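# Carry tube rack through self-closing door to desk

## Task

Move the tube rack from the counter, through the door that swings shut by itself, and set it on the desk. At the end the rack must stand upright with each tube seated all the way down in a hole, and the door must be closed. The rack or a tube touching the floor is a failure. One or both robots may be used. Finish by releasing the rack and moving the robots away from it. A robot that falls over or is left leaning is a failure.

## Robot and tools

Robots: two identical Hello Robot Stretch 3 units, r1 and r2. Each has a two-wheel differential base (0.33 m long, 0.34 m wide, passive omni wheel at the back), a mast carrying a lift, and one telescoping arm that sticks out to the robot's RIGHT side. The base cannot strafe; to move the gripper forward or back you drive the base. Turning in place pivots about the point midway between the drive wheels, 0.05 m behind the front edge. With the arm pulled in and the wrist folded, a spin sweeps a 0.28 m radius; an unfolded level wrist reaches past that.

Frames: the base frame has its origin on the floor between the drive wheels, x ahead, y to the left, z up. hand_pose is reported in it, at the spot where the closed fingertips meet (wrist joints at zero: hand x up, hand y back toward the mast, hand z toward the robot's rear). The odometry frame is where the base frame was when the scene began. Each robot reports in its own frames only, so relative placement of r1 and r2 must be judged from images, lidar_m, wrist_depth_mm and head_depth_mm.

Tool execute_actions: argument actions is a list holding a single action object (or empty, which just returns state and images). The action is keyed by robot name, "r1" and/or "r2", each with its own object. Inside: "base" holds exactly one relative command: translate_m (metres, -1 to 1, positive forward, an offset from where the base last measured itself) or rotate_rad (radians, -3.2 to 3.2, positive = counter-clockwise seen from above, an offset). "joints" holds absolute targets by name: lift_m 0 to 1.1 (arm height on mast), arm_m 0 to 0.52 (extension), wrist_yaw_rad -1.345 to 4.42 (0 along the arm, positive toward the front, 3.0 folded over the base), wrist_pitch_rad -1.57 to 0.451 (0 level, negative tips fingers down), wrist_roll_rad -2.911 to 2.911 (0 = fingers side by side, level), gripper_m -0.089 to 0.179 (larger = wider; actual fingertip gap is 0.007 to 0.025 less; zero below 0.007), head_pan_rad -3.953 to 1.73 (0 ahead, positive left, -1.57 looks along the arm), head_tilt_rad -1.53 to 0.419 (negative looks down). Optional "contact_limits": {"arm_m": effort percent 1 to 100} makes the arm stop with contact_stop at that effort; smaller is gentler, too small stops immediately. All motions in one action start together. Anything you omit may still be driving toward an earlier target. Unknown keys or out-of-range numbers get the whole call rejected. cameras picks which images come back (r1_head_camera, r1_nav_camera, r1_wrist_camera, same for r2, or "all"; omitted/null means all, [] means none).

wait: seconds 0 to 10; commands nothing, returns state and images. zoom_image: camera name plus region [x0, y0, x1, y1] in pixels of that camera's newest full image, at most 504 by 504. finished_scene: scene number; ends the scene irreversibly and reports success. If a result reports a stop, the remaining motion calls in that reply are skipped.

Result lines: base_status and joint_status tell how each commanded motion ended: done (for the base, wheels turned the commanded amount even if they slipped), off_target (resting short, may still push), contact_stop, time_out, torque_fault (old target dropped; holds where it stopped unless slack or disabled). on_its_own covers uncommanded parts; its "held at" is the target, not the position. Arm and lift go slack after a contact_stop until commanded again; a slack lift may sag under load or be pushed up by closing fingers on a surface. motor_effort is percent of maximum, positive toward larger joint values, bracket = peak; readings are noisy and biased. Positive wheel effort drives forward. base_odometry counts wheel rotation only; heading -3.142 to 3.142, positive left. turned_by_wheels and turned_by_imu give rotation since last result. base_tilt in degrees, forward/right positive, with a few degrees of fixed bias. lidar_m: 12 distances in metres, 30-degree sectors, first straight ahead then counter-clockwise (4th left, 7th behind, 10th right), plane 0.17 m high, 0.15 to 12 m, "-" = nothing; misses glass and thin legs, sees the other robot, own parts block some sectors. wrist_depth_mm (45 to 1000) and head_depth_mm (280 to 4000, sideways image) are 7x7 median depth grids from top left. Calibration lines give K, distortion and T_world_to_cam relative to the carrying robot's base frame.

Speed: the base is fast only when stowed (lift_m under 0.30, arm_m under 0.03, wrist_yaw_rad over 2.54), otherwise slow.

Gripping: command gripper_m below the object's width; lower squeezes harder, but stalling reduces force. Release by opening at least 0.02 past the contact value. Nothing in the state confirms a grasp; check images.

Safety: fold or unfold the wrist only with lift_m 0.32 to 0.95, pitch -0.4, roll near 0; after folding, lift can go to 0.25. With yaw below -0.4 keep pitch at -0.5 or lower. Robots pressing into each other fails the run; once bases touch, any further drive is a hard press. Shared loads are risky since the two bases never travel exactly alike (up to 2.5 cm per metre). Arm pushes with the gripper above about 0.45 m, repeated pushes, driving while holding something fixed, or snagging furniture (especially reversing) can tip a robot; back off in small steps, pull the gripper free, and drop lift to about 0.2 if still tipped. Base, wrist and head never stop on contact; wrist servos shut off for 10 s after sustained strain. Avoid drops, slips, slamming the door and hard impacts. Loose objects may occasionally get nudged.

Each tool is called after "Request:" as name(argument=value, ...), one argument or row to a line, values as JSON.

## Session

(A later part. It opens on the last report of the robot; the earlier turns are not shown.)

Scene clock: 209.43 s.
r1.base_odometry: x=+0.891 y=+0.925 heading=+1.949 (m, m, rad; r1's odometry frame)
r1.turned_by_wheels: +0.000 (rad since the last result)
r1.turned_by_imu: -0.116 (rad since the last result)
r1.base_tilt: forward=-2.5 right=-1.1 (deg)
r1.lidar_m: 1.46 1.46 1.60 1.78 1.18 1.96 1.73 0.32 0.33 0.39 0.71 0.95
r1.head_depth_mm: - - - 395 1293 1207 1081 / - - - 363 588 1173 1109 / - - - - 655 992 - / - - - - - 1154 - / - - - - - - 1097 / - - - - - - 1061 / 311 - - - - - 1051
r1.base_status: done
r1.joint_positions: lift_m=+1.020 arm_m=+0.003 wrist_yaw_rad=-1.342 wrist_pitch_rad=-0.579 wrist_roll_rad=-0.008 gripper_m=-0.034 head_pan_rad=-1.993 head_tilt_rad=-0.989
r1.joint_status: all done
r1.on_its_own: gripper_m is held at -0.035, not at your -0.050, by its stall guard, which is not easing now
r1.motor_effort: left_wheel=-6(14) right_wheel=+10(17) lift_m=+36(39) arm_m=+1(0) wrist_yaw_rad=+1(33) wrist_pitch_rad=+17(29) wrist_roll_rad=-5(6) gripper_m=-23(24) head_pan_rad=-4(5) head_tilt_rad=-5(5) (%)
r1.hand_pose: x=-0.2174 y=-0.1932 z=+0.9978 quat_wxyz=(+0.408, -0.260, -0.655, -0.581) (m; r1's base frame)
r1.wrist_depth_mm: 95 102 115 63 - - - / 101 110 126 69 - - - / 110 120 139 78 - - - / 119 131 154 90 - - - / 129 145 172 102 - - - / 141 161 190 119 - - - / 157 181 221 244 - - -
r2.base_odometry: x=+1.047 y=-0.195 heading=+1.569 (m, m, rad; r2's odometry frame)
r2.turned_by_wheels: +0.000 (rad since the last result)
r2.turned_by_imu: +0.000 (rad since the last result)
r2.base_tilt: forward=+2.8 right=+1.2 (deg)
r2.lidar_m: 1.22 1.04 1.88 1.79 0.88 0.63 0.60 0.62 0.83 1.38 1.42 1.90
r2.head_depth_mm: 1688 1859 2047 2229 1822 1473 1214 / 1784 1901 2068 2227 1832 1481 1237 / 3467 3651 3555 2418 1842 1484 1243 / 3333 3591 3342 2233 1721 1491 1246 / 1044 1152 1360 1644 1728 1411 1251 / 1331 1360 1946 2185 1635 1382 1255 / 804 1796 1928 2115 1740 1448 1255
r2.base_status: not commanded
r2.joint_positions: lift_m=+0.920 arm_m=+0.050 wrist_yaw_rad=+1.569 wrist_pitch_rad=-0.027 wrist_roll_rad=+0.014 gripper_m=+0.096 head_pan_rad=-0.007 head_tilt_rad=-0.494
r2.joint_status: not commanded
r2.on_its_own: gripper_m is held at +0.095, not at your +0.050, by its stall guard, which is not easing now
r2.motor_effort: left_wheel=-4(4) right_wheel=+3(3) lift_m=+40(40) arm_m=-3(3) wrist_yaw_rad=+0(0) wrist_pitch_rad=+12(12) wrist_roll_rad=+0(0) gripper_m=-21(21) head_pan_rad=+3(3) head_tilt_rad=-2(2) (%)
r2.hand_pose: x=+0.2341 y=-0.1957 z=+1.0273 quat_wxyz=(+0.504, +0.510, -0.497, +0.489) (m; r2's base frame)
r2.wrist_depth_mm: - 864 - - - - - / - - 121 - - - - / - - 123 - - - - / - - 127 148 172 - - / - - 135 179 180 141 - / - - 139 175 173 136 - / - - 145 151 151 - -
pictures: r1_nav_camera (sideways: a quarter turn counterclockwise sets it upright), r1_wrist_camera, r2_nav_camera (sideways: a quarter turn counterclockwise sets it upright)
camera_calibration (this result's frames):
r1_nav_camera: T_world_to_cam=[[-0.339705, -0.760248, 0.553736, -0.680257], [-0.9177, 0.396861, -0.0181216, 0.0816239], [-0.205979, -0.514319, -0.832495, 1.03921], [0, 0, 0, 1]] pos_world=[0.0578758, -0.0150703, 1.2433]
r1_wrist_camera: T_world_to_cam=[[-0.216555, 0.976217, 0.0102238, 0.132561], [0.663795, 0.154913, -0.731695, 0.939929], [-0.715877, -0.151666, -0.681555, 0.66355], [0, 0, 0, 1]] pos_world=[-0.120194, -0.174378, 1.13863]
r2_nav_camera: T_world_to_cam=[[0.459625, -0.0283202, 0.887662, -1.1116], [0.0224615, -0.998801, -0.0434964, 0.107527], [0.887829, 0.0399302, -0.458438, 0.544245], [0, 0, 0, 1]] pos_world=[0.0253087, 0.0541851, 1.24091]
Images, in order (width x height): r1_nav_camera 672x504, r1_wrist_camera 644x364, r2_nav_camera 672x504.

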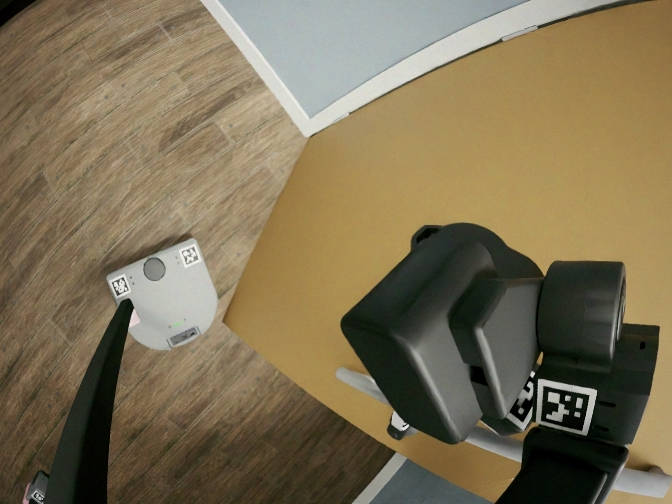

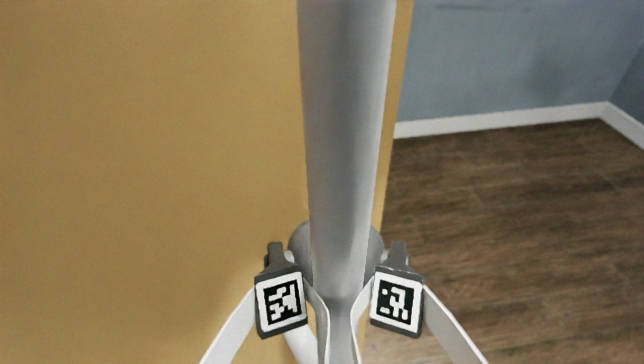

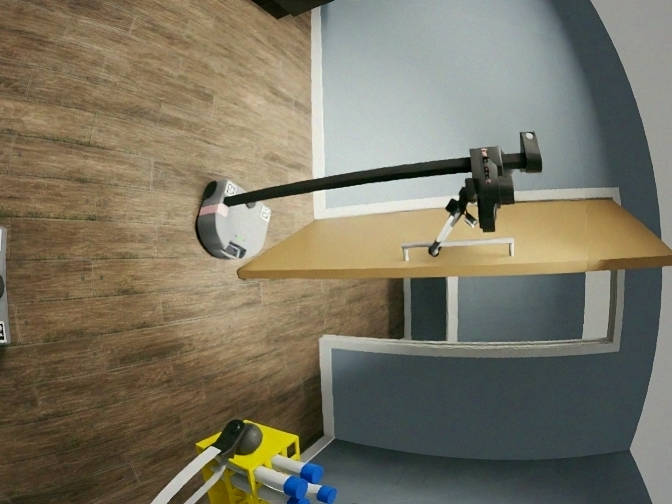

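Request:
execute_actions(
  actions=[
    {"r1":{"base":{"rotate_rad":-0.15}},"r2":{"base":{"rotate_rad":-0.35},"joints":{"arm_m":0}}},
  ],
  cameras=[],
)

Request:
execute_actions(
  actions=[
    {"r1":{"base":{"translate_m":0.12}},"r2":{"base":{"translate_m":1}}},
  ],
  cameras=[],
)

Request:
execute_actions(
  actions=[
    {"r2":{"base":{"rotate_rad":0.65},"joints":{"head_tilt_rad":-0.8}}},
  ],
  cameras=["r2_nav_camera"],
)

Scene clock: 217.23 s.
r1.base_odometry: x=+0.891 y=+0.925 heading=+1.800 (m, m, rad; r1's odometry frame)
r1.turned_by_wheels: -0.149 (rad since the last result)
r1.turned_by_imu: -0.144 (rad since the last result)
r1.base_tilt: forward=-2.4 right=-0.9 (deg)
r1.lidar_m: 1.25 1.45 1.52 1.82 1.17 1.18 1.77 0.35 0.34 0.37 0.57 0.90
r1.head_depth_mm: - - - 1503 1376 1218 1084 / - - 330 507 1300 1211 1107 / - - - - 759 1151 - / - - - - - 1154 - / - - - - - - 1093 / - - - - - - 1061 / 294 - - - - - 1074
r1.base_status: rotate_rad off_target (by the wheels' count: -0.1486 of -0.1500)
r1.joint_positions: lift_m=+1.020 arm_m=+0.003 wrist_yaw_rad=-1.226 wrist_pitch_rad=-0.580 wrist_roll_rad=-0.024 gripper_m=-0.031 head_pan_rad=-1.993 head_tilt_rad=-0.989
r1.joint_status: not commanded
r1.on_its_own: gripper_m is held at -0.032, not at your -0.050, by its stall guard, which is not easing now; left_wheel is at rest, and its effort (+25) is outside its rest range (-18 to +18); right_wheel is at rest, and its effort (-26) is outside its rest range (-18 to +18); wrist_yaw_rad is at rest, and its effort (-98) is outside its rest range (-12 to +12)
r1.motor_effort: left_wheel=+25(26) right_wheel=-26(26) lift_m=+28(36) arm_m=-5(6) wrist_yaw_rad=-98(98) wrist_pitch_rad=+17(17) wrist_roll_rad=+6(6) gripper_m=-29(31) head_pan_rad=-4(4) head_tilt_rad=-5(5) (%)
r1.hand_pose: x=-0.2108 y=-0.2159 z=+0.9981 quat_wxyz=(+0.446, -0.218, -0.665, -0.558) (m; r1's base frame)
r1.wrist_depth_mm: 101 109 63 143 - - - / 107 118 71 157 - - - / 116 127 135 176 - - - / 125 139 156 198 - - - / 135 153 175 105 - - - / 148 171 190 118 - - - / 164 189 253 342 - - -
r2.base_odometry: x=+1.047 y=-0.195 heading=+1.219 (m, m, rad; r2's odometry frame)
r2.turned_by_wheels: -0.350 (rad since the last result)
r2.turned_by_imu: -0.349 (rad since the last result)
r2.base_tilt: forward=+2.8 right=+1.2 (deg)
r2.lidar_m: 2.08 1.05 2.21 1.81 1.54 0.76 0.61 0.60 0.66 1.02 1.38 1.51
r2.head_depth_mm: 1736 1831 1937 2104 1883 - 299 / 1921 2088 2268 2302 1831 898 1190 / 1887 2084 2304 2414 1832 1489 1247 / 1814 1985 2193 2321 1848 1489 1245 / 1737 1901 2096 2276 1842 1486 1249 / 3375 3634 3633 2432 1847 1498 1256 / 3333 3536 3648 1413 1518 1409 1251
r2.base_status: done
r2.joint_positions: lift_m=+0.920 arm_m=+0.003 wrist_yaw_rad=+1.569 wrist_pitch_rad=-0.027 wrist_roll_rad=+0.014 gripper_m=+0.096 head_pan_rad=-0.007 head_tilt_rad=-0.494
r2.joint_status: all done
joint sent to its limit — the command would take r2.arm_m past its lower limit, so that joint was sent only as far as its limit.
r2.on_its_own: gripper_m is held at +0.095, not at your +0.050, by its stall guard, which is not easing now
r2.motor_effort: left_wheel=+3(7) right_wheel=-4(6) lift_m=+39(40) arm_m=-3(5) wrist_yaw_rad=+0(1) wrist_pitch_rad=+12(12) wrist_roll_rad=+0(0) gripper_m=-20(20) head_pan_rad=+3(2) head_tilt_rad=-2(2) (%)
r2.hand_pose: x=+0.2341 y=-0.1482 z=+1.0273 quat_wxyz=(+0.504, +0.510, -0.497, +0.489) (m; r2's base frame)
r2.wrist_depth_mm: - - - - - - - / - - 121 - - - - / - - 124 - - - - / - - 127 148 172 - - / - - 134 179 178 139 - / - - 138 176 174 136 - / - - 145 151 151 - -
pictures: none
No camera images: the call's "cameras" was empty. Leave "cameras" out to get every camera's image.

Scene clock: 228.40 s.
r1.base_odometry: x=+0.864 y=+1.041 heading=+1.800 (m, m, rad; r1's odometry frame)
r1.turned_by_wheels: +0.000 (rad since the last result)
r1.turned_by_imu: -0.153 (rad since the last result)
r1.base_tilt: forward=-2.5 right=-1.0 (deg)
r1.lidar_m: 1.02 1.37 1.39 1.73 1.82 1.84 0.69 0.33 0.33 0.35 0.51 0.82
r1.head_depth_mm: - - - 513 1371 1208 1084 / - - 312 406 635 1210 1110 / - - - - - 1054 - / - - - - - 1147 - / - - - - - - 1098 / - - - - - - 1065 / - - - - - - 1064
r1.base_status: done
r1.joint_positions: lift_m=+1.020 arm_m=+0.003 wrist_yaw_rad=-1.280 wrist_pitch_rad=-0.561 wrist_roll_rad=-0.009 gripper_m=-0.031 head_pan_rad=-1.993 head_tilt_rad=-0.989
r1.joint_status: not commanded
r1.on_its_own: wrist_yaw_rad is held at -1.266, not at your -1.340, by its stall guard, which is not easing now; gripper_m is held at -0.032, not at your -0.050, by its stall guard, which is not easing now
r1.motor_effort: left_wheel=-1(32) right_wheel=+6(22) lift_m=+31(31) arm_m=+1(6) wrist_yaw_rad=+12(98) wrist_pitch_rad=+6(17) wrist_roll_rad=-4(6) gripper_m=-19(29) head_pan_rad=-4(4) head_tilt_rad=-5(5) (%)
r1.hand_pose: x=-0.2170 y=-0.2061 z=+1.0018 quat_wxyz=(+0.431, -0.246, -0.660, -0.564) (m; r1's base frame)
r1.wrist_depth_mm: 92 101 119 63 - - - / 98 108 129 70 - - - / 103 116 140 79 - - - / 111 125 153 90 - - - / 119 136 168 103 - - - / 128 149 181 118 - - - / 139 165 222 250 - - -
r2.base_odometry: x=+1.392 y=+0.744 heading=+1.219 (m, m, rad; r2's odometry frame)
r2.turned_by_wheels: +0.000 (rad since the last result)
r2.turned_by_imu: +0.002 (rad since the last result)
r2.base_tilt: forward=+2.8 right=+1.3 (deg)
r2.lidar_m: 1.10 2.86 0.50 0.49 2.16 1.92 1.55 1.53 1.26 1.02 1.01 1.10
r2.head_depth_mm: 1100 1225 1359 1503 1605 - 299 / 1054 1166 1306 1470 1669 898 1188 / 1012 1111 1237 1385 1589 1494 1245 / 969 1064 1174 1311 1495 1492 1246 / 932 1014 1116 1239 1398 1485 1254 / 895 973 1066 1209 1681 1493 1247 / 884 2513 3002 2453 1863 1495 1256
r2.base_status: done
r2.joint_positions: lift_m=+0.920 arm_m=+0.003 wrist_yaw_rad=+1.569 wrist_pitch_rad=-0.027 wrist_roll_rad=+0.014 gripper_m=+0.096 head_pan_rad=-0.007 head_tilt_rad=-0.494
r2.joint_status: not commanded
r2.on_its_own: gripper_m is held at +0.095, not at your +0.050, by its stall guard, which is not easing now
r2.motor_effort: left_wheel=+2(8) right_wheel=-4(4) lift_m=+39(39) arm_m=-3(3) wrist_yaw_rad=+1(0) wrist_pitch_rad=+12(12) wrist_roll_rad=+0(0) gripper_m=-20(21) head_pan_rad=+2(3) head_tilt_rad=-2(2) (%)
r2.hand_pose: x=+0.2341 y=-0.1482 z=+1.0273 quat_wxyz=(+0.504, +0.510, -0.497, +0.489) (m; r2's base frame)
r2.wrist_depth_mm: - - 979 - - 916 718 / - - 123 - - 937 712 / - - 124 - - 939 719 / - - 127 148 171 917 736 / - - 135 180 179 139 748 / - - 139 175 175 136 739 / - - 145 150 151 971 726
pictures: none
No camera images: the call's "cameras" was empty. Leave "cameras" out to get every camera's image.

Scene clock: 230.43 s.
r1.base_odometry: x=+0.864 y=+1.041 heading=+1.800 (m, m, rad; r1's odometry frame)
r1.turned_by_wheels: +0.000 (rad since the last result)
r1.turned_by_imu: +0.001 (rad since the last result)
r1.base_tilt: forward=-2.4 right=-1.0 (deg)
r1.lidar_m: 1.02 1.37 1.39 1.73 1.82 1.84 0.76 0.34 0.33 0.35 0.51 0.82
r1.head_depth_mm: - - - 513 1369 1213 1081 / - - 311 406 635 1214 1104 / - - - - - 1053 - / - - - - - 1149 - / - - - - - - 1093 / - - - - - - 1061 / - - - - - - 1062
r1.base_status: not commanded
r1.joint_positions: lift_m=+1.020 arm_m=+0.003 wrist_yaw_rad=-1.280 wrist_pitch_rad=-0.561 wrist_roll_rad=-0.009 gripper_m=-0.031 head_pan_rad=-1.993 head_tilt_rad=-0.989
r1.joint_status: not commanded
r1.on_its_own: wrist_yaw_rad is held at -1.266, not at your -1.340, by its stall guard, which is not easing now; gripper_m is held at -0.032, not at your -0.050, by its stall guard, which is not easing now
r1.motor_effort: left_wheel=-1(1) right_wheel=+6(6) lift_m=+31(31) arm_m=+1(1) wrist_yaw_rad=+12(12) wrist_pitch_rad=+6(6) wrist_roll_rad=-4(4) gripper_m=-20(20) head_pan_rad=-4(4) head_tilt_rad=-5(5) (%)
r1.hand_pose: x=-0.2170 y=-0.2061 z=+1.0018 quat_wxyz=(+0.431, -0.246, -0.660, -0.564) (m; r1's base frame)
r1.wrist_depth_mm: 92 101 119 63 - - - / 98 108 128 70 - - - / 103 116 140 79 - - - / 111 126 153 90 - - - / 119 135 169 103 - - - / 129 149 182 118 - - - / 139 165 222 248 - - -
r2.base_odometry: x=+1.392 y=+0.744 heading=+1.869 (m, m, rad; r2's odometry frame)
r2.turned_by_wheels: +0.650 (rad since the last result)
r2.turned_by_imu: +0.649 (rad since the last result)
r2.base_tilt: forward=+2.8 right=+1.3 (deg)
r2.lidar_m: 1.41 0.49 0.81 2.16 1.77 1.53 1.53 1.16 1.01 1.01 1.18 1.09
r2.head_depth_mm: 2671 2559 1271 - 326 1246 1111 / 2746 2565 2031 1608 325 1249 1107 / 2751 2584 2035 1690 1436 1252 1110 / 2865 2568 2044 1690 1439 1255 1112 / 2924 2599 2061 1689 1444 1253 1114 / 3009 2602 1986 1575 1390 1236 1117 / 2912 1087 1036 994 953 972 1119
r2.base_status: done
r2.joint_positions: lift_m=+0.920 arm_m=+0.003 wrist_yaw_rad=+1.569 wrist_pitch_rad=-0.027 wrist_roll_rad=+0.014 gripper_m=+0.096 head_pan_rad=-0.007 head_tilt_rad=-0.790
r2.joint_status: all done
r2.on_its_own: gripper_m is held at +0.095, not at your +0.050, by its stall guard, which is not easing now
r2.motor_effort: left_wheel=-4(9) right_wheel=+3(8) lift_m=+39(40) arm_m=-3(3) wrist_yaw_rad=+0(0) wrist_pitch_rad=+12(12) wrist_roll_rad=+0(0) gripper_m=-21(21) head_pan_rad=+2(3) head_tilt_rad=-3(17) (%)
r2.hand_pose: x=+0.2341 y=-0.1482 z=+1.0273 quat_wxyz=(+0.504, +0.510, -0.497, +0.489) (m; r2's base frame)
r2.wrist_depth_mm: 528 764 - - - 802 752 / 530 790 121 - - 827 766 / 511 776 124 - - 894 798 / 525 777 128 148 170 934 838 / 526 684 135 180 178 139 879 / 513 - 139 174 173 137 894 / 488 766 145 151 150 - 883
pictures: r2_nav_camera (sideways: a quarter turn counterclockwise sets it upright)
camera_calibration (this result's frames):
r2_nav_camera: T_world_to_cam=[[0.698494, -0.0299563, 0.714988, -0.887949], [0.00856945, -0.998702, -0.0502149, 0.11634], [0.715564, 0.0412019, -0.697331, 0.856085], [0, 0, 0, 1]] pos_world=[0.006647, 0.0543171, 1.23769]
Images, in order (width x height): r2_nav_camera 672x504.

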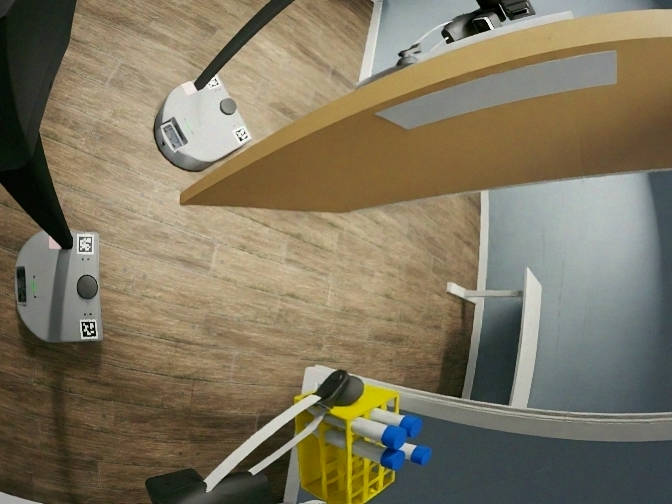

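Clear.

Request:
execute_actions(
  actions=[
    {"r2":{"base":{"translate_m":1}}},
  ],
  cameras=[],
)

Request:
execute_actions(
  actions=[
    {"r2":{"base":{"rotate_rad":-0.4}}},
  ],
  cameras=[],
)

Request:
execute_actions(
  actions=[
    {"r2":{"base":{"translate_m":0.8}}},
  ],
  cameras=[],
)

Request:
execute_actions(
  actions=[
    {"r1":{"joints":{"gripper_m":0.15}},"r2":{"base":{"rotate_rad":1.67},"joints":{"head_pan_rad":-1.57,"wrist_yaw_rad":0}}},
  ],
  cameras=["r2_nav_camera","r2_head_camera","r1_nav_camera"],
)

Scene clock: 250.57 s.
r1.base_odometry: x=+0.864 y=+1.041 heading=+1.800 (m, m, rad; r1's odometry frame)
r1.turned_by_wheels: +0.000 (rad since the last result)
r1.turned_by_imu: +0.004 (rad since the last result)
r1.base_tilt: forward=-2.4 right=-1.0 (deg)
r1.lidar_m: 1.02 1.37 1.39 1.74 1.82 1.84 1.95 0.34 0.33 0.35 0.51 0.82
r1.head_depth_mm: - - - 512 1372 1215 1081 / - - 312 406 636 1213 1106 / - - - - - 1052 - / - - - - - 1152 - / - - - - - - 1099 / - - - - - - 1064 / - - - - - - 1062
r1.base_status: not commanded
r1.joint_positions: lift_m=+1.020 arm_m=+0.003 wrist_yaw_rad=-1.280 wrist_pitch_rad=-0.561 wrist_roll_rad=-0.009 gripper_m=-0.031 head_pan_rad=-1.993 head_tilt_rad=-0.989
r1.joint_status: not commanded
r1.on_its_own: wrist_yaw_rad is held at -1.266, not at your -1.340, by its stall guard, which is not easing now; gripper_m is held at -0.032, not at your -0.050, by its stall guard, which is not easing now
r1.motor_effort: left_wheel=-2(1) right_wheel=+6(6) lift_m=+31(31) arm_m=+1(1) wrist_yaw_rad=+12(12) wrist_pitch_rad=+6(6) wrist_roll_rad=-4(4) gripper_m=-20(19) head_pan_rad=-4(4) head_tilt_rad=-6(6) (%)
r1.hand_pose: x=-0.2170 y=-0.2061 z=+1.0018 quat_wxyz=(+0.431, -0.246, -0.660, -0.564) (m; r1's base frame)
r1.wrist_depth_mm: 92 101 119 63 - - - / 98 108 128 70 - - - / 104 116 140 79 - - - / 111 125 153 90 - - - / 119 137 170 103 - - - / 129 149 182 119 - - - / 139 165 223 246 - - -
r2.base_odometry: x=+1.098 y=+1.700 heading=+1.869 (m, m, rad; r2's odometry frame)
r2.turned_by_wheels: +0.000 (rad since the last result)
r2.turned_by_imu: +0.002 (rad since the last result)
r2.base_tilt: forward=+2.8 right=+1.1 (deg)
r2.lidar_m: 1.86 0.52 0.35 0.33 0.34 0.45 2.50 1.47 1.28 0.45 0.50 2.06
r2.head_depth_mm: 1566 2144 2037 - 318 1251 1107 / 1574 2216 2037 1606 325 1256 1110 / 1573 2232 2016 1689 1438 1258 1110 / 1935 2327 2041 1688 1435 1252 1114 / 2078 2358 2051 1712 1440 1260 1114 / 2126 2410 2055 1698 1447 1256 1115 / 2185 2409 2061 1708 1454 1261 1060
r2.base_status: done
r2.joint_positions: lift_m=+0.920 arm_m=+0.003 wrist_yaw_rad=+1.569 wrist_pitch_rad=-0.027 wrist_roll_rad=+0.014 gripper_m=+0.096 head_pan_rad=-0.007 head_tilt_rad=-0.790
r2.joint_status: not commanded
r2.on_its_own: gripper_m is held at +0.095, not at your +0.050, by its stall guard, which is not easing now
r2.motor_effort: left_wheel=-4(6) right_wheel=+3(8) lift_m=+40(40) arm_m=-3(3) wrist_yaw_rad=+0(0) wrist_pitch_rad=+12(12) wrist_roll_rad=+1(0) gripper_m=-21(20) head_pan_rad=+2(3) head_tilt_rad=-3(4) (%)
r2.hand_pose: x=+0.2341 y=-0.1482 z=+1.0273 quat_wxyz=(+0.504, +0.510, -0.497, +0.489) (m; r2's base frame)
r2.wrist_depth_mm: - - - - - - - / - - 121 - - - - / - - 124 - - - - / - - 127 148 171 - - / - - 135 180 179 139 - / - - 139 175 174 136 - / - - 146 151 150 - -
pictures: none
No camera images: the call's "cameras" was empty. Leave "cameras" out to get every camera's image.

Scene clock: 252.20 s.
r1.base_odometry: x=+0.864 y=+1.041 heading=+1.800 (m, m, rad; r1's odometry frame)
r1.turned_by_wheels: +0.000 (rad since the last result)
r1.turned_by_imu: +0.000 (rad since the last result)
r1.base_tilt: forward=-2.4 right=-1.0 (deg)
r1.lidar_m: 1.02 1.37 1.39 1.74 1.82 1.84 1.95 0.33 0.33 0.35 0.51 0.81
r1.head_depth_mm: - - - 512 1362 1210 1083 / - - 312 405 634 1210 1103 / - - - - - 1054 - / - - - - - 1151 - / - - - - - - 1094 / - - - - - - 1067 / - - - - - - 1060
r1.base_status: not commanded
r1.joint_positions: lift_m=+1.020 arm_m=+0.003 wrist_yaw_rad=-1.280 wrist_pitch_rad=-0.561 wrist_roll_rad=-0.009 gripper_m=-0.031 head_pan_rad=-1.993 head_tilt_rad=-0.989
r1.joint_status: not commanded
r1.on_its_own: wrist_yaw_rad is held at -1.266, not at your -1.340, by its stall guard, which is not easing now; gripper_m is held at -0.032, not at your -0.050, by its stall guard, which is not easing now
r1.motor_effort: left_wheel=-1(2) right_wheel=+6(6) lift_m=+31(31) arm_m=+1(1) wrist_yaw_rad=+12(12) wrist_pitch_rad=+6(6) wrist_roll_rad=-4(4) gripper_m=-20(19) head_pan_rad=-4(4) head_tilt_rad=-6(6) (%)
r1.hand_pose: x=-0.2170 y=-0.2061 z=+1.0018 quat_wxyz=(+0.431, -0.246, -0.660, -0.564) (m; r1's base frame)
r1.wrist_depth_mm: 92 101 119 63 - - - / 98 108 129 70 - - - / 104 116 141 79 - - - / 111 126 154 90 - - - / 119 136 169 103 - - - / 129 149 182 118 - - - / 139 164 223 248 - - -
r2.base_odometry: x=+1.098 y=+1.700 heading=+1.469 (m, m, rad; r2's odometry frame)
r2.turned_by_wheels: -0.400 (rad since the last result)
r2.turned_by_imu: -0.399 (rad since the last result)
r2.base_tilt: forward=+3.0 right=+1.3 (deg)
r2.lidar_m: 2.28 1.86 0.47 0.34 0.33 0.35 0.51 2.10 1.38 1.00 0.45 1.61
r2.head_depth_mm: 1646 2313 2035 - 318 1252 1094 / 1655 2322 2037 1608 325 1252 1111 / 1584 2314 2031 1685 1440 1255 1110 / 1579 2286 2044 1692 1440 1254 1113 / 1584 2253 2044 1695 1441 1257 1110 / 1582 2212 1999 1702 1442 1258 1116 / 1605 2094 2057 1708 1448 1256 1116
r2.base_status: done
r2.joint_positions: lift_m=+0.920 arm_m=+0.003 wrist_yaw_rad=+1.569 wrist_pitch_rad=-0.027 wrist_roll_rad=+0.014 gripper_m=+0.096 head_pan_rad=-0.007 head_tilt_rad=-0.790
r2.joint_status: not commanded
r2.on_its_own: gripper_m is held at +0.095, not at your +0.050, by its stall guard, which is not easing now
r2.motor_effort: left_wheel=+2(9) right_wheel=-4(8) lift_m=+40(39) arm_m=-3(3) wrist_yaw_rad=+0(0) wrist_pitch_rad=+12(12) wrist_roll_rad=+0(0) gripper_m=-21(21) head_pan_rad=+3(3) head_tilt_rad=-3(3) (%)
r2.hand_pose: x=+0.2341 y=-0.1482 z=+1.0273 quat_wxyz=(+0.504, +0.510, -0.497, +0.489) (m; r2's base frame)
r2.wrist_depth_mm: - - - - - - - / - - 123 - - - - / - - 124 - - - - / - - 127 148 171 - - / - - 134 179 178 139 - / - - 138 174 175 136 - / - - 145 151 151 - -
pictures: none
No camera images: the call's "cameras" was empty. Leave "cameras" out to get every camera's image.

Scene clock: 261.37 s.
r1.base_odometry: x=+0.864 y=+1.041 heading=+1.800 (m, m, rad; r1's odometry frame)
r1.turned_by_wheels: +0.000 (rad since the last result)
r1.turned_by_imu: +0.002 (rad since the last result)
r1.base_tilt: forward=-2.5 right=-1.0 (deg)
r1.lidar_m: 1.03 1.37 1.39 1.74 1.82 1.84 1.95 0.34 0.33 0.35 0.51 0.82
r1.head_depth_mm: - - - 512 1364 1211 1086 / - - 312 405 634 1214 1108 / - - - - - 1055 - / - - - - - 1152 - / - - - - - - 1091 / - - - - - - 1066 / - - - - - - 1065
r1.base_status: not commanded
r1.joint_positions: lift_m=+1.020 arm_m=+0.003 wrist_yaw_rad=-1.280 wrist_pitch_rad=-0.561 wrist_roll_rad=-0.009 gripper_m=-0.031 head_pan_rad=-1.993 head_tilt_rad=-0.989
r1.joint_status: not commanded
r1.on_its_own: wrist_yaw_rad is held at -1.266, not at your -1.340, by its stall guard, which is not easing now; gripper_m is held at -0.032, not at your -0.050, by its stall guard, which is not easing now
r1.motor_effort: left_wheel=-2(1) right_wheel=+6(6) lift_m=+31(31) arm_m=+0(1) wrist_yaw_rad=+12(12) wrist_pitch_rad=+6(6) wrist_roll_rad=-4(4) gripper_m=-19(19) head_pan_rad=-4(4) head_tilt_rad=-4(6) (%)
r1.hand_pose: x=-0.2170 y=-0.2061 z=+1.0018 quat_wxyz=(+0.431, -0.246, -0.660, -0.564) (m; r1's base frame)
r1.wrist_depth_mm: 92 101 119 63 - - - / 98 108 129 70 - - - / 104 116 140 79 - - - / 111 125 154 90 - - - / 119 137 169 103 - - - / 129 149 182 119 - - - / 139 164 222 247 - - -
r2.base_odometry: x=+1.180 y=+2.496 heading=+1.469 (m, m, rad; r2's odometry frame)
r2.turned_by_wheels: +0.000 (rad since the last result)
r2.turned_by_imu: +0.002 (rad since the last result)
r2.base_tilt: forward=+2.9 right=+1.1 (deg)
r2.lidar_m: 1.48 1.11 1.88 2.60 0.90 0.77 1.05 0.63 0.69 1.17 1.19 1.34
r2.head_depth_mm: 1347 1141 963 - 326 1258 1105 / 1331 1146 962 1602 325 1253 1109 / 1311 1152 936 1687 1438 1258 1112 / 1291 1150 939 1696 1445 1254 1113 / 1268 1153 911 1691 1439 1256 1114 / 1252 1166 912 1699 1449 1259 1116 / 1227 1165 915 1562 1440 1264 1119
r2.base_status: done
r2.joint_positions: lift_m=+0.920 arm_m=+0.003 wrist_yaw_rad=+1.569 wrist_pitch_rad=-0.027 wrist_roll_rad=+0.014 gripper_m=+0.096 head_pan_rad=-0.007 head_tilt_rad=-0.790
r2.joint_status: not commanded
r2.on_its_own: gripper_m is held at +0.095, not at your +0.050, by its stall guard, which is not easing now
r2.motor_effort: left_wheel=+2(8) right_wheel=-4(5) lift_m=+40(39) arm_m=-3(3) wrist_yaw_rad=+0(0) wrist_pitch_rad=+12(12) wrist_roll_rad=+0(0) gripper_m=-21(20) head_pan_rad=+2(2) head_tilt_rad=-3(3) (%)
r2.hand_pose: x=+0.2341 y=-0.1482 z=+1.0273 quat_wxyz=(+0.504, +0.510, -0.497, +0.489) (m; r2's base frame)
r2.wrist_depth_mm: - - - - - - - / - - 122 - - - - / - - 124 - - - - / - - 127 148 171 - - / - 886 135 180 179 140 967 / 729 - 139 174 173 136 - / - - 145 151 151 - -
pictures: none
No camera images: the call's "cameras" was empty. Leave "cameras" out to get every camera's image.

Scene clock: 265.00 s.
r1.base_odometry: x=+0.864 y=+1.041 heading=+1.800 (m, m, rad; r1's odometry frame)
r1.turned_by_wheels: +0.000 (rad since the last result)
r1.turned_by_imu: +0.001 (rad since the last result)
r1.base_tilt: forward=-2.5 right=-0.9 (deg)
r1.lidar_m: 1.02 1.37 1.39 1.73 1.82 1.83 1.95 1.79 0.93 0.79 0.79 0.82
r1.head_depth_mm: - - - 1619 1376 1219 1080 / - - 1772 1611 1369 1212 1111 / - - - - - 1211 - / - - - - - 1186 - / - - - - - - 1099 / - - - - - - 1063 / 709 - - - - - 1059
r1.base_status: not commanded
r1.joint_positions: lift_m=+1.020 arm_m=+0.003 wrist_yaw_rad=-1.268 wrist_pitch_rad=-0.560 wrist_roll_rad=-0.010 gripper_m=+0.150 head_pan_rad=-1.993 head_tilt_rad=-0.989
r1.joint_status: all done
r1.on_its_own: wrist_yaw_rad is held at -1.266, not at your -1.340, by its stall guard, which is not easing now
r1.motor_effort: left_wheel=+2(2) right_wheel=+0(6) lift_m=+31(31) arm_m=+1(1) wrist_yaw_rad=+2(12) wrist_pitch_rad=+6(6) wrist_roll_rad=-3(4) gripper_m=+0(81) head_pan_rad=-4(4) head_tilt_rad=-5(6) (%)
r1.hand_pose: x=-0.2164 y=-0.2084 z=+1.0019 quat_wxyz=(+0.435, -0.242, -0.661, -0.562) (m; r1's base frame)
r1.wrist_depth_mm: - - - - - - - / - - - - - - - / - - - - - - - / - - - - - - - / - - - - - - - / 818 - - - - - - / 756 - - - - - -
r2.base_odometry: x=+1.180 y=+2.496 heading=+3.139 (m, m, rad; r2's odometry frame)
r2.turned_by_wheels: +1.670 (rad since the last result)
r2.turned_by_imu: +1.667 (rad since the last result)
r2.base_tilt: forward=+2.7 right=+1.2 (deg)
r2.lidar_m: 2.36 0.78 0.76 0.77 0.65 0.75 1.17 1.21 1.35 1.48 1.10 2.05
r2.head_depth_mm: 1298 1142 929 1767 - - 1082 / 1288 1148 864 1732 - - 1090 / 1284 1146 448 - - - 1109 / 1284 1116 410 - 1409 1257 1113 / 1278 1156 433 1657 1440 1260 1111 / 1267 1160 913 1651 1439 1261 1110 / 1267 1165 917 1661 1446 1262 1118
r2.base_status: done
r2.joint_positions: lift_m=+0.920 arm_m=+0.003 wrist_yaw_rad=+0.002 wrist_pitch_rad=-0.027 wrist_roll_rad=+0.014 gripper_m=+0.096 head_pan_rad=-1.563 head_tilt_rad=-0.790
r2.joint_status: all done
r2.on_its_own: gripper_m is held at +0.095, not at your +0.050, by its stall guard, which is not easing now
r2.motor_effort: left_wheel=-4(9) right_wheel=+3(9) lift_m=+39(40) arm_m=-3(3) wrist_yaw_rad=-3(3) wrist_pitch_rad=+12(12) wrist_roll_rad=+1(0) gripper_m=-20(21) head_pan_rad=-3(33) head_tilt_rad=-3(3) (%)
r2.hand_pose: x=-0.0209 y=-0.4033 z=+1.0273 quat_wxyz=(+0.702, +0.010, -0.712, -0.009) (m; r2's base frame)
r2.wrist_depth_mm: - - - - - - - / - - 121 - - - - / - - 124 - - - - / - - 128 148 172 - - / - - 135 180 179 139 910 / - - 138 174 174 136 655 / - - 145 150 151 - -
pictures: r1_nav_camera (sideways: a quarter turn counterclockwise sets it upright), r2_head_camera (sideways: a quarter turn clockwise sets it upright), r2_nav_camera (sideways: a quarter turn counterclockwise sets it upright)
camera_calibration (this result's frames):
r1_nav_camera: T_world_to_cam=[[-0.33976, -0.760228, 0.553729, -0.680248], [-0.917672, 0.396925, -0.0181217, 0.0816239], [-0.206012, -0.514299, -0.832499, 1.03922], [0, 0, 0, 1]] pos_world=[0.0578749, -0.0150735, 1.2433]
r2_head_camera: T_world_to_cam=[[-0.00264104, 0.730917, -0.682461, 0.910762], [0.999989, 0.00455899, 0.00101285, -0.00286988], [0.00385164, -0.682451, -0.730921, 0.905974], [0, 0, 0, 1]] pos_world=[0.00178573, -0.0473958, 1.28376]
r2_nav_camera: T_world_to_cam=[[-0.0196419, -0.69904, 0.714813, -0.88334], [-0.998466, -0.0232966, -0.0502188, 0.122488], [0.0517577, -0.714703, -0.69751, 0.860367], [0, 0, 0, 1]] pos_world=[0.0604191, 0.000270883, 1.23769]
Images, in order (width x height): r1_nav_camera 672x504, r2_head_camera 896x504, r2_nav_camera 672x504.

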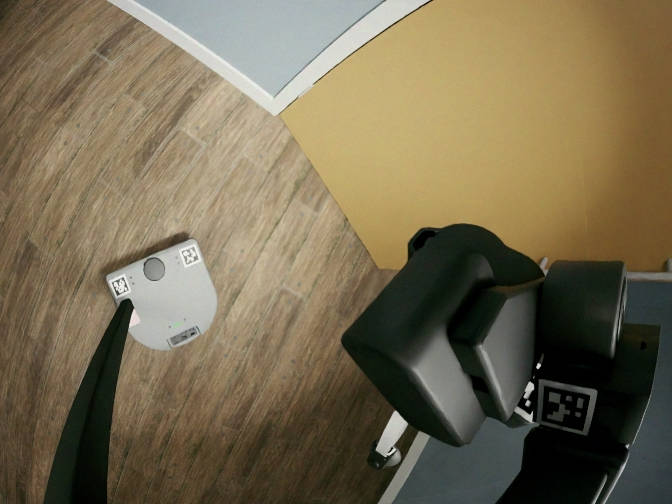

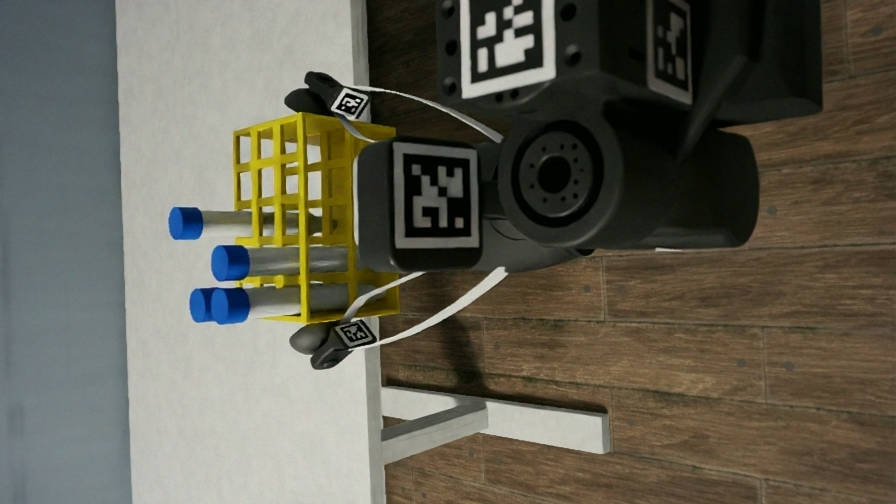

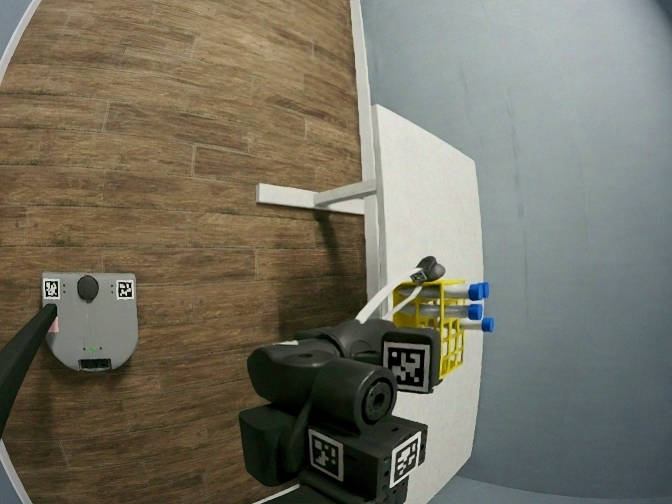

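Request:
execute_actions(
  actions=[
    {"r2":{"joints":{"arm_m":0.5,"lift_m":0.73}}},
  ],
  cameras=[],
)

Scene clock: 274.03 s.
r1.base_odometry: x=+0.864 y=+1.041 heading=+1.800 (m, m, rad; r1's odometry frame)
r1.turned_by_wheels: +0.000 (rad since the last result)
r1.turned_by_imu: +0.002 (rad since the last result)
r1.base_tilt: forward=-2.3 right=-1.0 (deg)
r1.lidar_m: 1.02 1.37 1.39 1.73 1.82 1.84 1.95 1.80 1.33 0.88 0.80 0.82
r1.head_depth_mm: - - - 1613 1376 1209 1084 / - - 1769 1613 1379 1207 1111 / - - - - - 1209 - / - - - - - 1189 - / - - - - - - 1092 / - - - - - - 1057 / 954 - - - - - 1064
r1.base_status: not commanded
r1.joint_positions: lift_m=+1.020 arm_m=+0.003 wrist_yaw_rad=-1.268 wrist_pitch_rad=-0.560 wrist_roll_rad=-0.010 gripper_m=+0.150 head_pan_rad=-1.993 head_tilt_rad=-0.989
r1.joint_status: not commanded
r1.on_its_own: wrist_yaw_rad is held at -1.266, not at your -1.340, by its stall guard, which is not easing now
r1.motor_effort: left_wheel=+1(2) right_wheel=+0(0) lift_m=+31(31) arm_m=+1(1) wrist_yaw_rad=+2(2) wrist_pitch_rad=+6(6) wrist_roll_rad=-3(3) gripper_m=+0(0) head_pan_rad=-4(5) head_tilt_rad=-6(6) (%)
r1.hand_pose: x=-0.2164 y=-0.2084 z=+1.0019 quat_wxyz=(+0.435, -0.242, -0.661, -0.562) (m; r1's base frame)
r1.wrist_depth_mm: - - - - - - - / - - - - - - - / - - - - - - - / - - - - - - - / - - - - - - - / - - - - - - - / - - - - - - -
r2.base_odometry: x=+1.180 y=+2.496 heading=+3.139 (m, m, rad; r2's odometry frame)
r2.turned_by_wheels: +0.000 (rad since the last result)
r2.turned_by_imu: +0.001 (rad since the last result)
r2.base_tilt: forward=+2.8 right=+1.3 (deg)
r2.lidar_m: 2.36 0.78 0.64 0.62 0.64 0.75 1.17 1.21 1.34 1.48 1.11 2.04
r2.head_depth_mm: 1297 1141 930 1674 1464 - - / 1290 1143 947 - 1444 1239 1111 / 1288 1194 879 1678 1435 1255 1112 / 1278 903 908 1690 1442 1260 1109 / 1274 1156 913 1696 1445 1260 1115 / 1264 1160 913 1649 1438 1254 1114 / 1261 1168 914 1664 1451 1260 1115
r2.base_status: not commanded
r2.joint_positions: lift_m=+0.730 arm_m=+0.500 wrist_yaw_rad=+0.001 wrist_pitch_rad=-0.028 wrist_roll_rad=+0.014 gripper_m=+0.096 head_pan_rad=-1.563 head_tilt_rad=-0.790
r2.joint_status: all done
r2.on_its_own: gripper_m is held at +0.095, not at your +0.050, by its stall guard, which is not easing now
r2.motor_effort: left_wheel=-4(4) right_wheel=+3(3) lift_m=+21(36) arm_m=+3(4) wrist_yaw_rad=-1(2) wrist_pitch_rad=+12(12) wrist_roll_rad=+0(0) gripper_m=-20(21) head_pan_rad=-2(3) head_tilt_rad=-3(3) (%)
r2.hand_pose: x=-0.0212 y=-0.9001 z=+0.8380 quat_wxyz=(+0.702, +0.010, -0.712, -0.010) (m; r2's base frame)
r2.wrist_depth_mm: 683 686 678 680 679 672 665 / 722 697 122 704 709 703 710 / 730 765 125 711 728 752 741 / 763 685 128 148 172 692 688 / 439 429 135 180 179 139 427 / 315 - 138 174 174 136 310 / 258 246 145 150 151 235 245
pictures: none
No camera images: the call's "cameras" was empty. Leave "cameras" out to get every camera's image.

Request:
execute_actions(
  actions=[
    {"r2":{"joints":{"lift_m":0.66}}},
  ],
  cameras=[],
)

Request:
execute_actions(
  actions=[
    {"r2":{"joints":{"gripper_m":0.179}}},
  ],
  cameras=[],
)

Request:
execute_actions(
  actions=[
    {"r2":{"joints":{"arm_m":0.1}}},
  ],
  cameras=["r2_wrist_camera"],
)

Request:
finished_scene(
  scene=1,
)

Scene clock: 286.30 s.
r1.base_odometry: x=+0.864 y=+1.041 heading=+1.800 (m, m, rad; r1's odometry frame)
r1.turned_by_wheels: +0.000 (rad since the last result)
r1.turned_by_imu: +0.001 (rad since the last result)
r1.base_tilt: forward=-2.5 right=-1.0 (deg)
r1.lidar_m: 1.02 1.37 1.39 1.73 1.82 1.84 1.95 1.79 1.33 0.88 0.80 0.81
r1.head_depth_mm: - - - 1620 1373 1216 1079 / - - 1779 1614 1375 1210 1113 / - - - - - 1208 - / - - - - - 1189 - / - - - - - - 1093 / - - - - - - 1059 / 949 - - - - - 1063
r1.base_status: not commanded
r1.joint_positions: lift_m=+1.020 arm_m=+0.003 wrist_yaw_rad=-1.268 wrist_pitch_rad=-0.560 wrist_roll_rad=-0.010 gripper_m=+0.150 head_pan_rad=-1.993 head_tilt_rad=-0.989
r1.joint_status: not commanded
r1.on_its_own: wrist_yaw_rad is held at -1.266, not at your -1.340, by its stall guard, which is not easing now
r1.motor_effort: left_wheel=+2(1) right_wheel=+0(0) lift_m=+31(31) arm_m=+1(1) wrist_yaw_rad=+2(2) wrist_pitch_rad=+6(5) wrist_roll_rad=-3(3) gripper_m=-1(0) head_pan_rad=-4(4) head_tilt_rad=-5(5) (%)
r1.hand_pose: x=-0.2164 y=-0.2084 z=+1.0019 quat_wxyz=(+0.435, -0.242, -0.661, -0.562) (m; r1's base frame)
r1.wrist_depth_mm: - - - - - - - / - - - - - - - / - - - - - - - / - - - - - - - / - - - - - - - / - - - - - - - / - - - - - - -
r2.base_odometry: x=+1.180 y=+2.496 heading=+3.139 (m, m, rad; r2's odometry frame)
r2.turned_by_wheels: +0.000 (rad since the last result)
r2.turned_by_imu: +0.001 (rad since the last result)
r2.base_tilt: forward=+2.8 right=+1.1 (deg)
r2.lidar_m: 2.36 0.78 0.64 0.62 0.64 0.75 1.17 1.21 1.34 1.48 1.10 2.05
r2.head_depth_mm: 1292 1143 931 1677 1432 1260 - / 1289 1150 932 1725 - - 1113 / 1287 1147 - 1692 1441 1260 1112 / 1283 1155 919 1693 1434 1255 1112 / 1274 1158 913 1684 1446 1252 1117 / 1269 1159 914 1663 1441 1259 1112 / 1261 1166 916 1651 1443 1259 1116
r2.base_status: not commanded
r2.joint_positions: lift_m=+0.660 arm_m=+0.500 wrist_yaw_rad=+0.001 wrist_pitch_rad=-0.019 wrist_roll_rad=+0.014 gripper_m=+0.096 head_pan_rad=-1.563 head_tilt_rad=-0.790
r2.joint_status: all done
r2.on_its_own: gripper_m is held at +0.095, not at your +0.050, by its stall guard, which is not easing now
r2.motor_effort: left_wheel=-4(4) right_wheel=+3(3) lift_m=+19(21) arm_m=+2(2) wrist_yaw_rad=-2(1) wrist_pitch_rad=+8(12) wrist_roll_rad=+0(0) gripper_m=-21(22) head_pan_rad=-2(1) head_tilt_rad=-3(3) (%)
r2.hand_pose: x=-0.0212 y=-0.9004 z=+0.7703 quat_wxyz=(+0.702, +0.007, -0.712, -0.007) (m; r2's base frame)
r2.wrist_depth_mm: 667 690 698 674 675 671 678 / 701 712 121 688 686 699 709 / 758 728 122 707 727 716 711 / 444 442 126 147 168 439 439 / 275 275 135 179 176 140 271 / 199 - 137 172 172 135 197 / - 155 145 150 151 147 155
pictures: none
No camera images: the call's "cameras" was empty. Leave "cameras" out to get every camera's image.

Scene clock: 287.63 s.
r1.base_odometry: x=+0.864 y=+1.041 heading=+1.800 (m, m, rad; r1's odometry frame)
r1.turned_by_wheels: +0.000 (rad since the last result)
r1.turned_by_imu: +0.000 (rad since the last result)
r1.base_tilt: forward=-2.5 right=-1.0 (deg)
r1.lidar_m: 1.02 1.38 1.39 1.73 1.82 1.84 1.95 1.79 1.33 0.88 0.80 0.82
r1.head_depth_mm: - - - 1627 1373 1211 1084 / - - 1775 1622 1366 1207 1103 / - - - - - 1206 - / - - - - - 1190 - / - - - - - - 1093 / - - - - - - 1062 / 953 - - - - - 1062
r1.base_status: not commanded
r1.joint_positions: lift_m=+1.020 arm_m=+0.003 wrist_yaw_rad=-1.268 wrist_pitch_rad=-0.560 wrist_roll_rad=-0.010 gripper_m=+0.150 head_pan_rad=-1.993 head_tilt_rad=-0.989
r1.joint_status: not commanded
r1.on_its_own: wrist_yaw_rad is held at -1.266, not at your -1.340, by its stall guard, which is not easing now
r1.motor_effort: left_wheel=+1(1) right_wheel=+0(0) lift_m=+31(31) arm_m=+1(1) wrist_yaw_rad=+2(2) wrist_pitch_rad=+6(5) wrist_roll_rad=-3(3) gripper_m=+0(1) head_pan_rad=-4(5) head_tilt_rad=-6(6) (%)
r1.hand_pose: x=-0.2164 y=-0.2084 z=+1.0019 quat_wxyz=(+0.435, -0.242, -0.661, -0.562) (m; r1's base frame)
r1.wrist_depth_mm: - - - - - - - / - - - - - - - / - - - - - - - / - - - - - - - / - - - - - - - / - - - - - - - / - - - - - - -
r2.base_odometry: x=+1.180 y=+2.496 heading=+3.139 (m, m, rad; r2's odometry frame)
r2.turned_by_wheels: +0.000 (rad since the last result)
r2.turned_by_imu: +0.000 (rad since the last result)
r2.base_tilt: forward=+2.9 right=+1.3 (deg)
r2.lidar_m: 2.36 0.78 0.64 0.62 0.63 0.75 1.17 1.21 1.35 1.48 1.10 2.05
r2.head_depth_mm: 1296 1139 930 1674 1432 1261 - / 1294 1145 932 1713 - - 1111 / 1285 1150 - 1684 1437 1252 1110 / 1281 1153 931 1689 1441 1261 1111 / 1278 1153 911 1687 1444 1259 1114 / 1267 1159 914 1650 1441 1259 1115 / 1266 1166 916 1660 1455 1263 1118
r2.base_status: not commanded
r2.joint_positions: lift_m=+0.660 arm_m=+0.500 wrist_yaw_rad=+0.001 wrist_pitch_rad=-0.019 wrist_roll_rad=+0.014 gripper_m=+0.179 head_pan_rad=-1.563 head_tilt_rad=-0.790
r2.joint_status: all done
r2.motor_effort: left_wheel=-4(4) right_wheel=+3(3) lift_m=+20(19) arm_m=+3(3) wrist_yaw_rad=-1(1) wrist_pitch_rad=+8(8) wrist_roll_rad=+0(0) gripper_m=-2(83) head_pan_rad=-3(3) head_tilt_rad=-3(3) (%)
r2.hand_pose: x=-0.0212 y=-0.9004 z=+0.7703 quat_wxyz=(+0.702, +0.007, -0.712, -0.007) (m; r2's base frame)
r2.wrist_depth_mm: 695 682 689 685 687 682 679 / 720 712 119 706 720 721 695 / 736 736 121 699 755 743 709 / 447 443 125 145 168 437 441 / 273 275 135 179 176 139 269 / 210 182 139 174 173 178 207 / 149 154 145 151 151 151 148
pictures: none
No camera images: the call's "cameras" was empty. Leave "cameras" out to get every camera's image.

Scene clock: 291.77 s.
r1.base_odometry: x=+0.864 y=+1.041 heading=+1.800 (m, m, rad; r1's odometry frame)
r1.turned_by_wheels: +0.000 (rad since the last result)
r1.turned_by_imu: +0.001 (rad since the last result)
r1.base_tilt: forward=-2.5 right=-0.9 (deg)
r1.lidar_m: 1.02 1.37 1.39 1.74 1.82 1.83 1.95 1.79 1.33 0.88 0.79 0.82
r1.head_depth_mm: - - - 1610 1369 1206 1085 / - - 1774 1622 1377 1210 1113 / - - - - - 1209 - / - - - - - 1197 - / - - - - - - 1098 / - - - - - - 1063 / 949 - - - - - 1060
r1.base_status: not commanded
r1.joint_positions: lift_m=+1.020 arm_m=+0.003 wrist_yaw_rad=-1.268 wrist_pitch_rad=-0.560 wrist_roll_rad=-0.010 gripper_m=+0.150 head_pan_rad=-1.993 head_tilt_rad=-0.989
r1.joint_status: not commanded
r1.on_its_own: wrist_yaw_rad is held at -1.266, not at your -1.340, by its stall guard, which is not easing now
r1.motor_effort: left_wheel=+1(1) right_wheel=+0(0) lift_m=+31(31) arm_m=+1(1) wrist_yaw_rad=+2(2) wrist_pitch_rad=+5(6) wrist_roll_rad=-3(3) gripper_m=+0(0) head_pan_rad=-4(4) head_tilt_rad=-5(5) (%)
r1.hand_pose: x=-0.2164 y=-0.2084 z=+1.0019 quat_wxyz=(+0.435, -0.242, -0.661, -0.562) (m; r1's base frame)
r1.wrist_depth_mm: - - - - - - - / - - - - - - - / - - - - - - - / - - - - - - - / - - - - - - - / - - - - - - - / - - - - - - -
r2.base_odometry: x=+1.180 y=+2.496 heading=+3.139 (m, m, rad; r2's odometry frame)
r2.turned_by_wheels: +0.000 (rad since the last result)
r2.turned_by_imu: +0.001 (rad since the last result)
r2.base_tilt: forward=+2.9 right=+1.4 (deg)
r2.lidar_m: 2.36 0.78 0.64 0.62 0.63 0.75 1.17 1.21 1.34 1.48 1.11 2.05
r2.head_depth_mm: 1297 1146 932 1683 1434 1255 - / 1291 1152 934 1684 1483 - 1110 / 1286 1152 935 1697 1494 - 1108 / 1280 1152 939 1686 1445 1232 1109 / 1274 1157 911 1737 1443 1259 1118 / 1265 1164 914 1663 1442 1256 1117 / 1265 1166 917 1659 1444 1263 1117
r2.base_status: not commanded
r2.joint_positions: lift_m=+0.660 arm_m=+0.100 wrist_yaw_rad=+0.001 wrist_pitch_rad=-0.019 wrist_roll_rad=+0.014 gripper_m=+0.179 head_pan_rad=-1.563 head_tilt_rad=-0.790
r2.joint_status: all done
r2.motor_effort: left_wheel=-4(4) right_wheel=+3(3) lift_m=+20(19) arm_m=-3(6) wrist_yaw_rad=-1(1) wrist_pitch_rad=+8(8) wrist_roll_rad=+0(0) gripper_m=+0(0) head_pan_rad=-3(3) head_tilt_rad=-3(3) (%)
r2.hand_pose: x=-0.0212 y=-0.5010 z=+0.7703 quat_wxyz=(+0.702, +0.007, -0.712, -0.007) (m; r2's base frame)
r2.wrist_depth_mm: - - - - - - - / - - - - - - - / - - - 718 - - - / 457 449 443 443 440 442 445 / - 784 - - - - - / - 868 - - - - 847 / - - - - - - -
pictures: r2_wrist_camera
camera_calibration (this result's frames):
r2_wrist_camera: T_world_to_cam=[[-0.999939, -0.00352261, -0.0104809, -0.0165065], [0.00927458, 0.248876, -0.968491, 0.896804], [0.00602007, -0.968529, -0.248828, -0.12896], [0, 0, 0, 1]] pos_world=[-0.0240466, -0.348152, 0.836285]
Images, in order (width x height): r2_wrist_camera 644x364.

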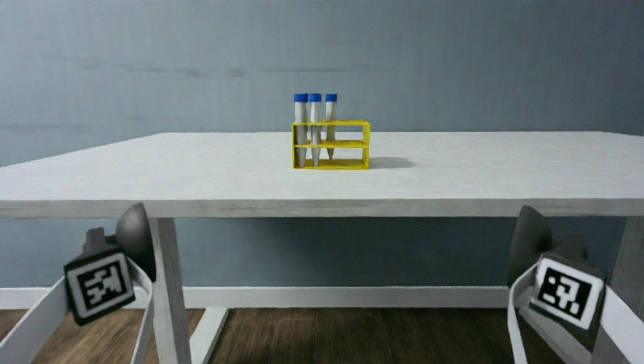

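The scene is finished: the task was done.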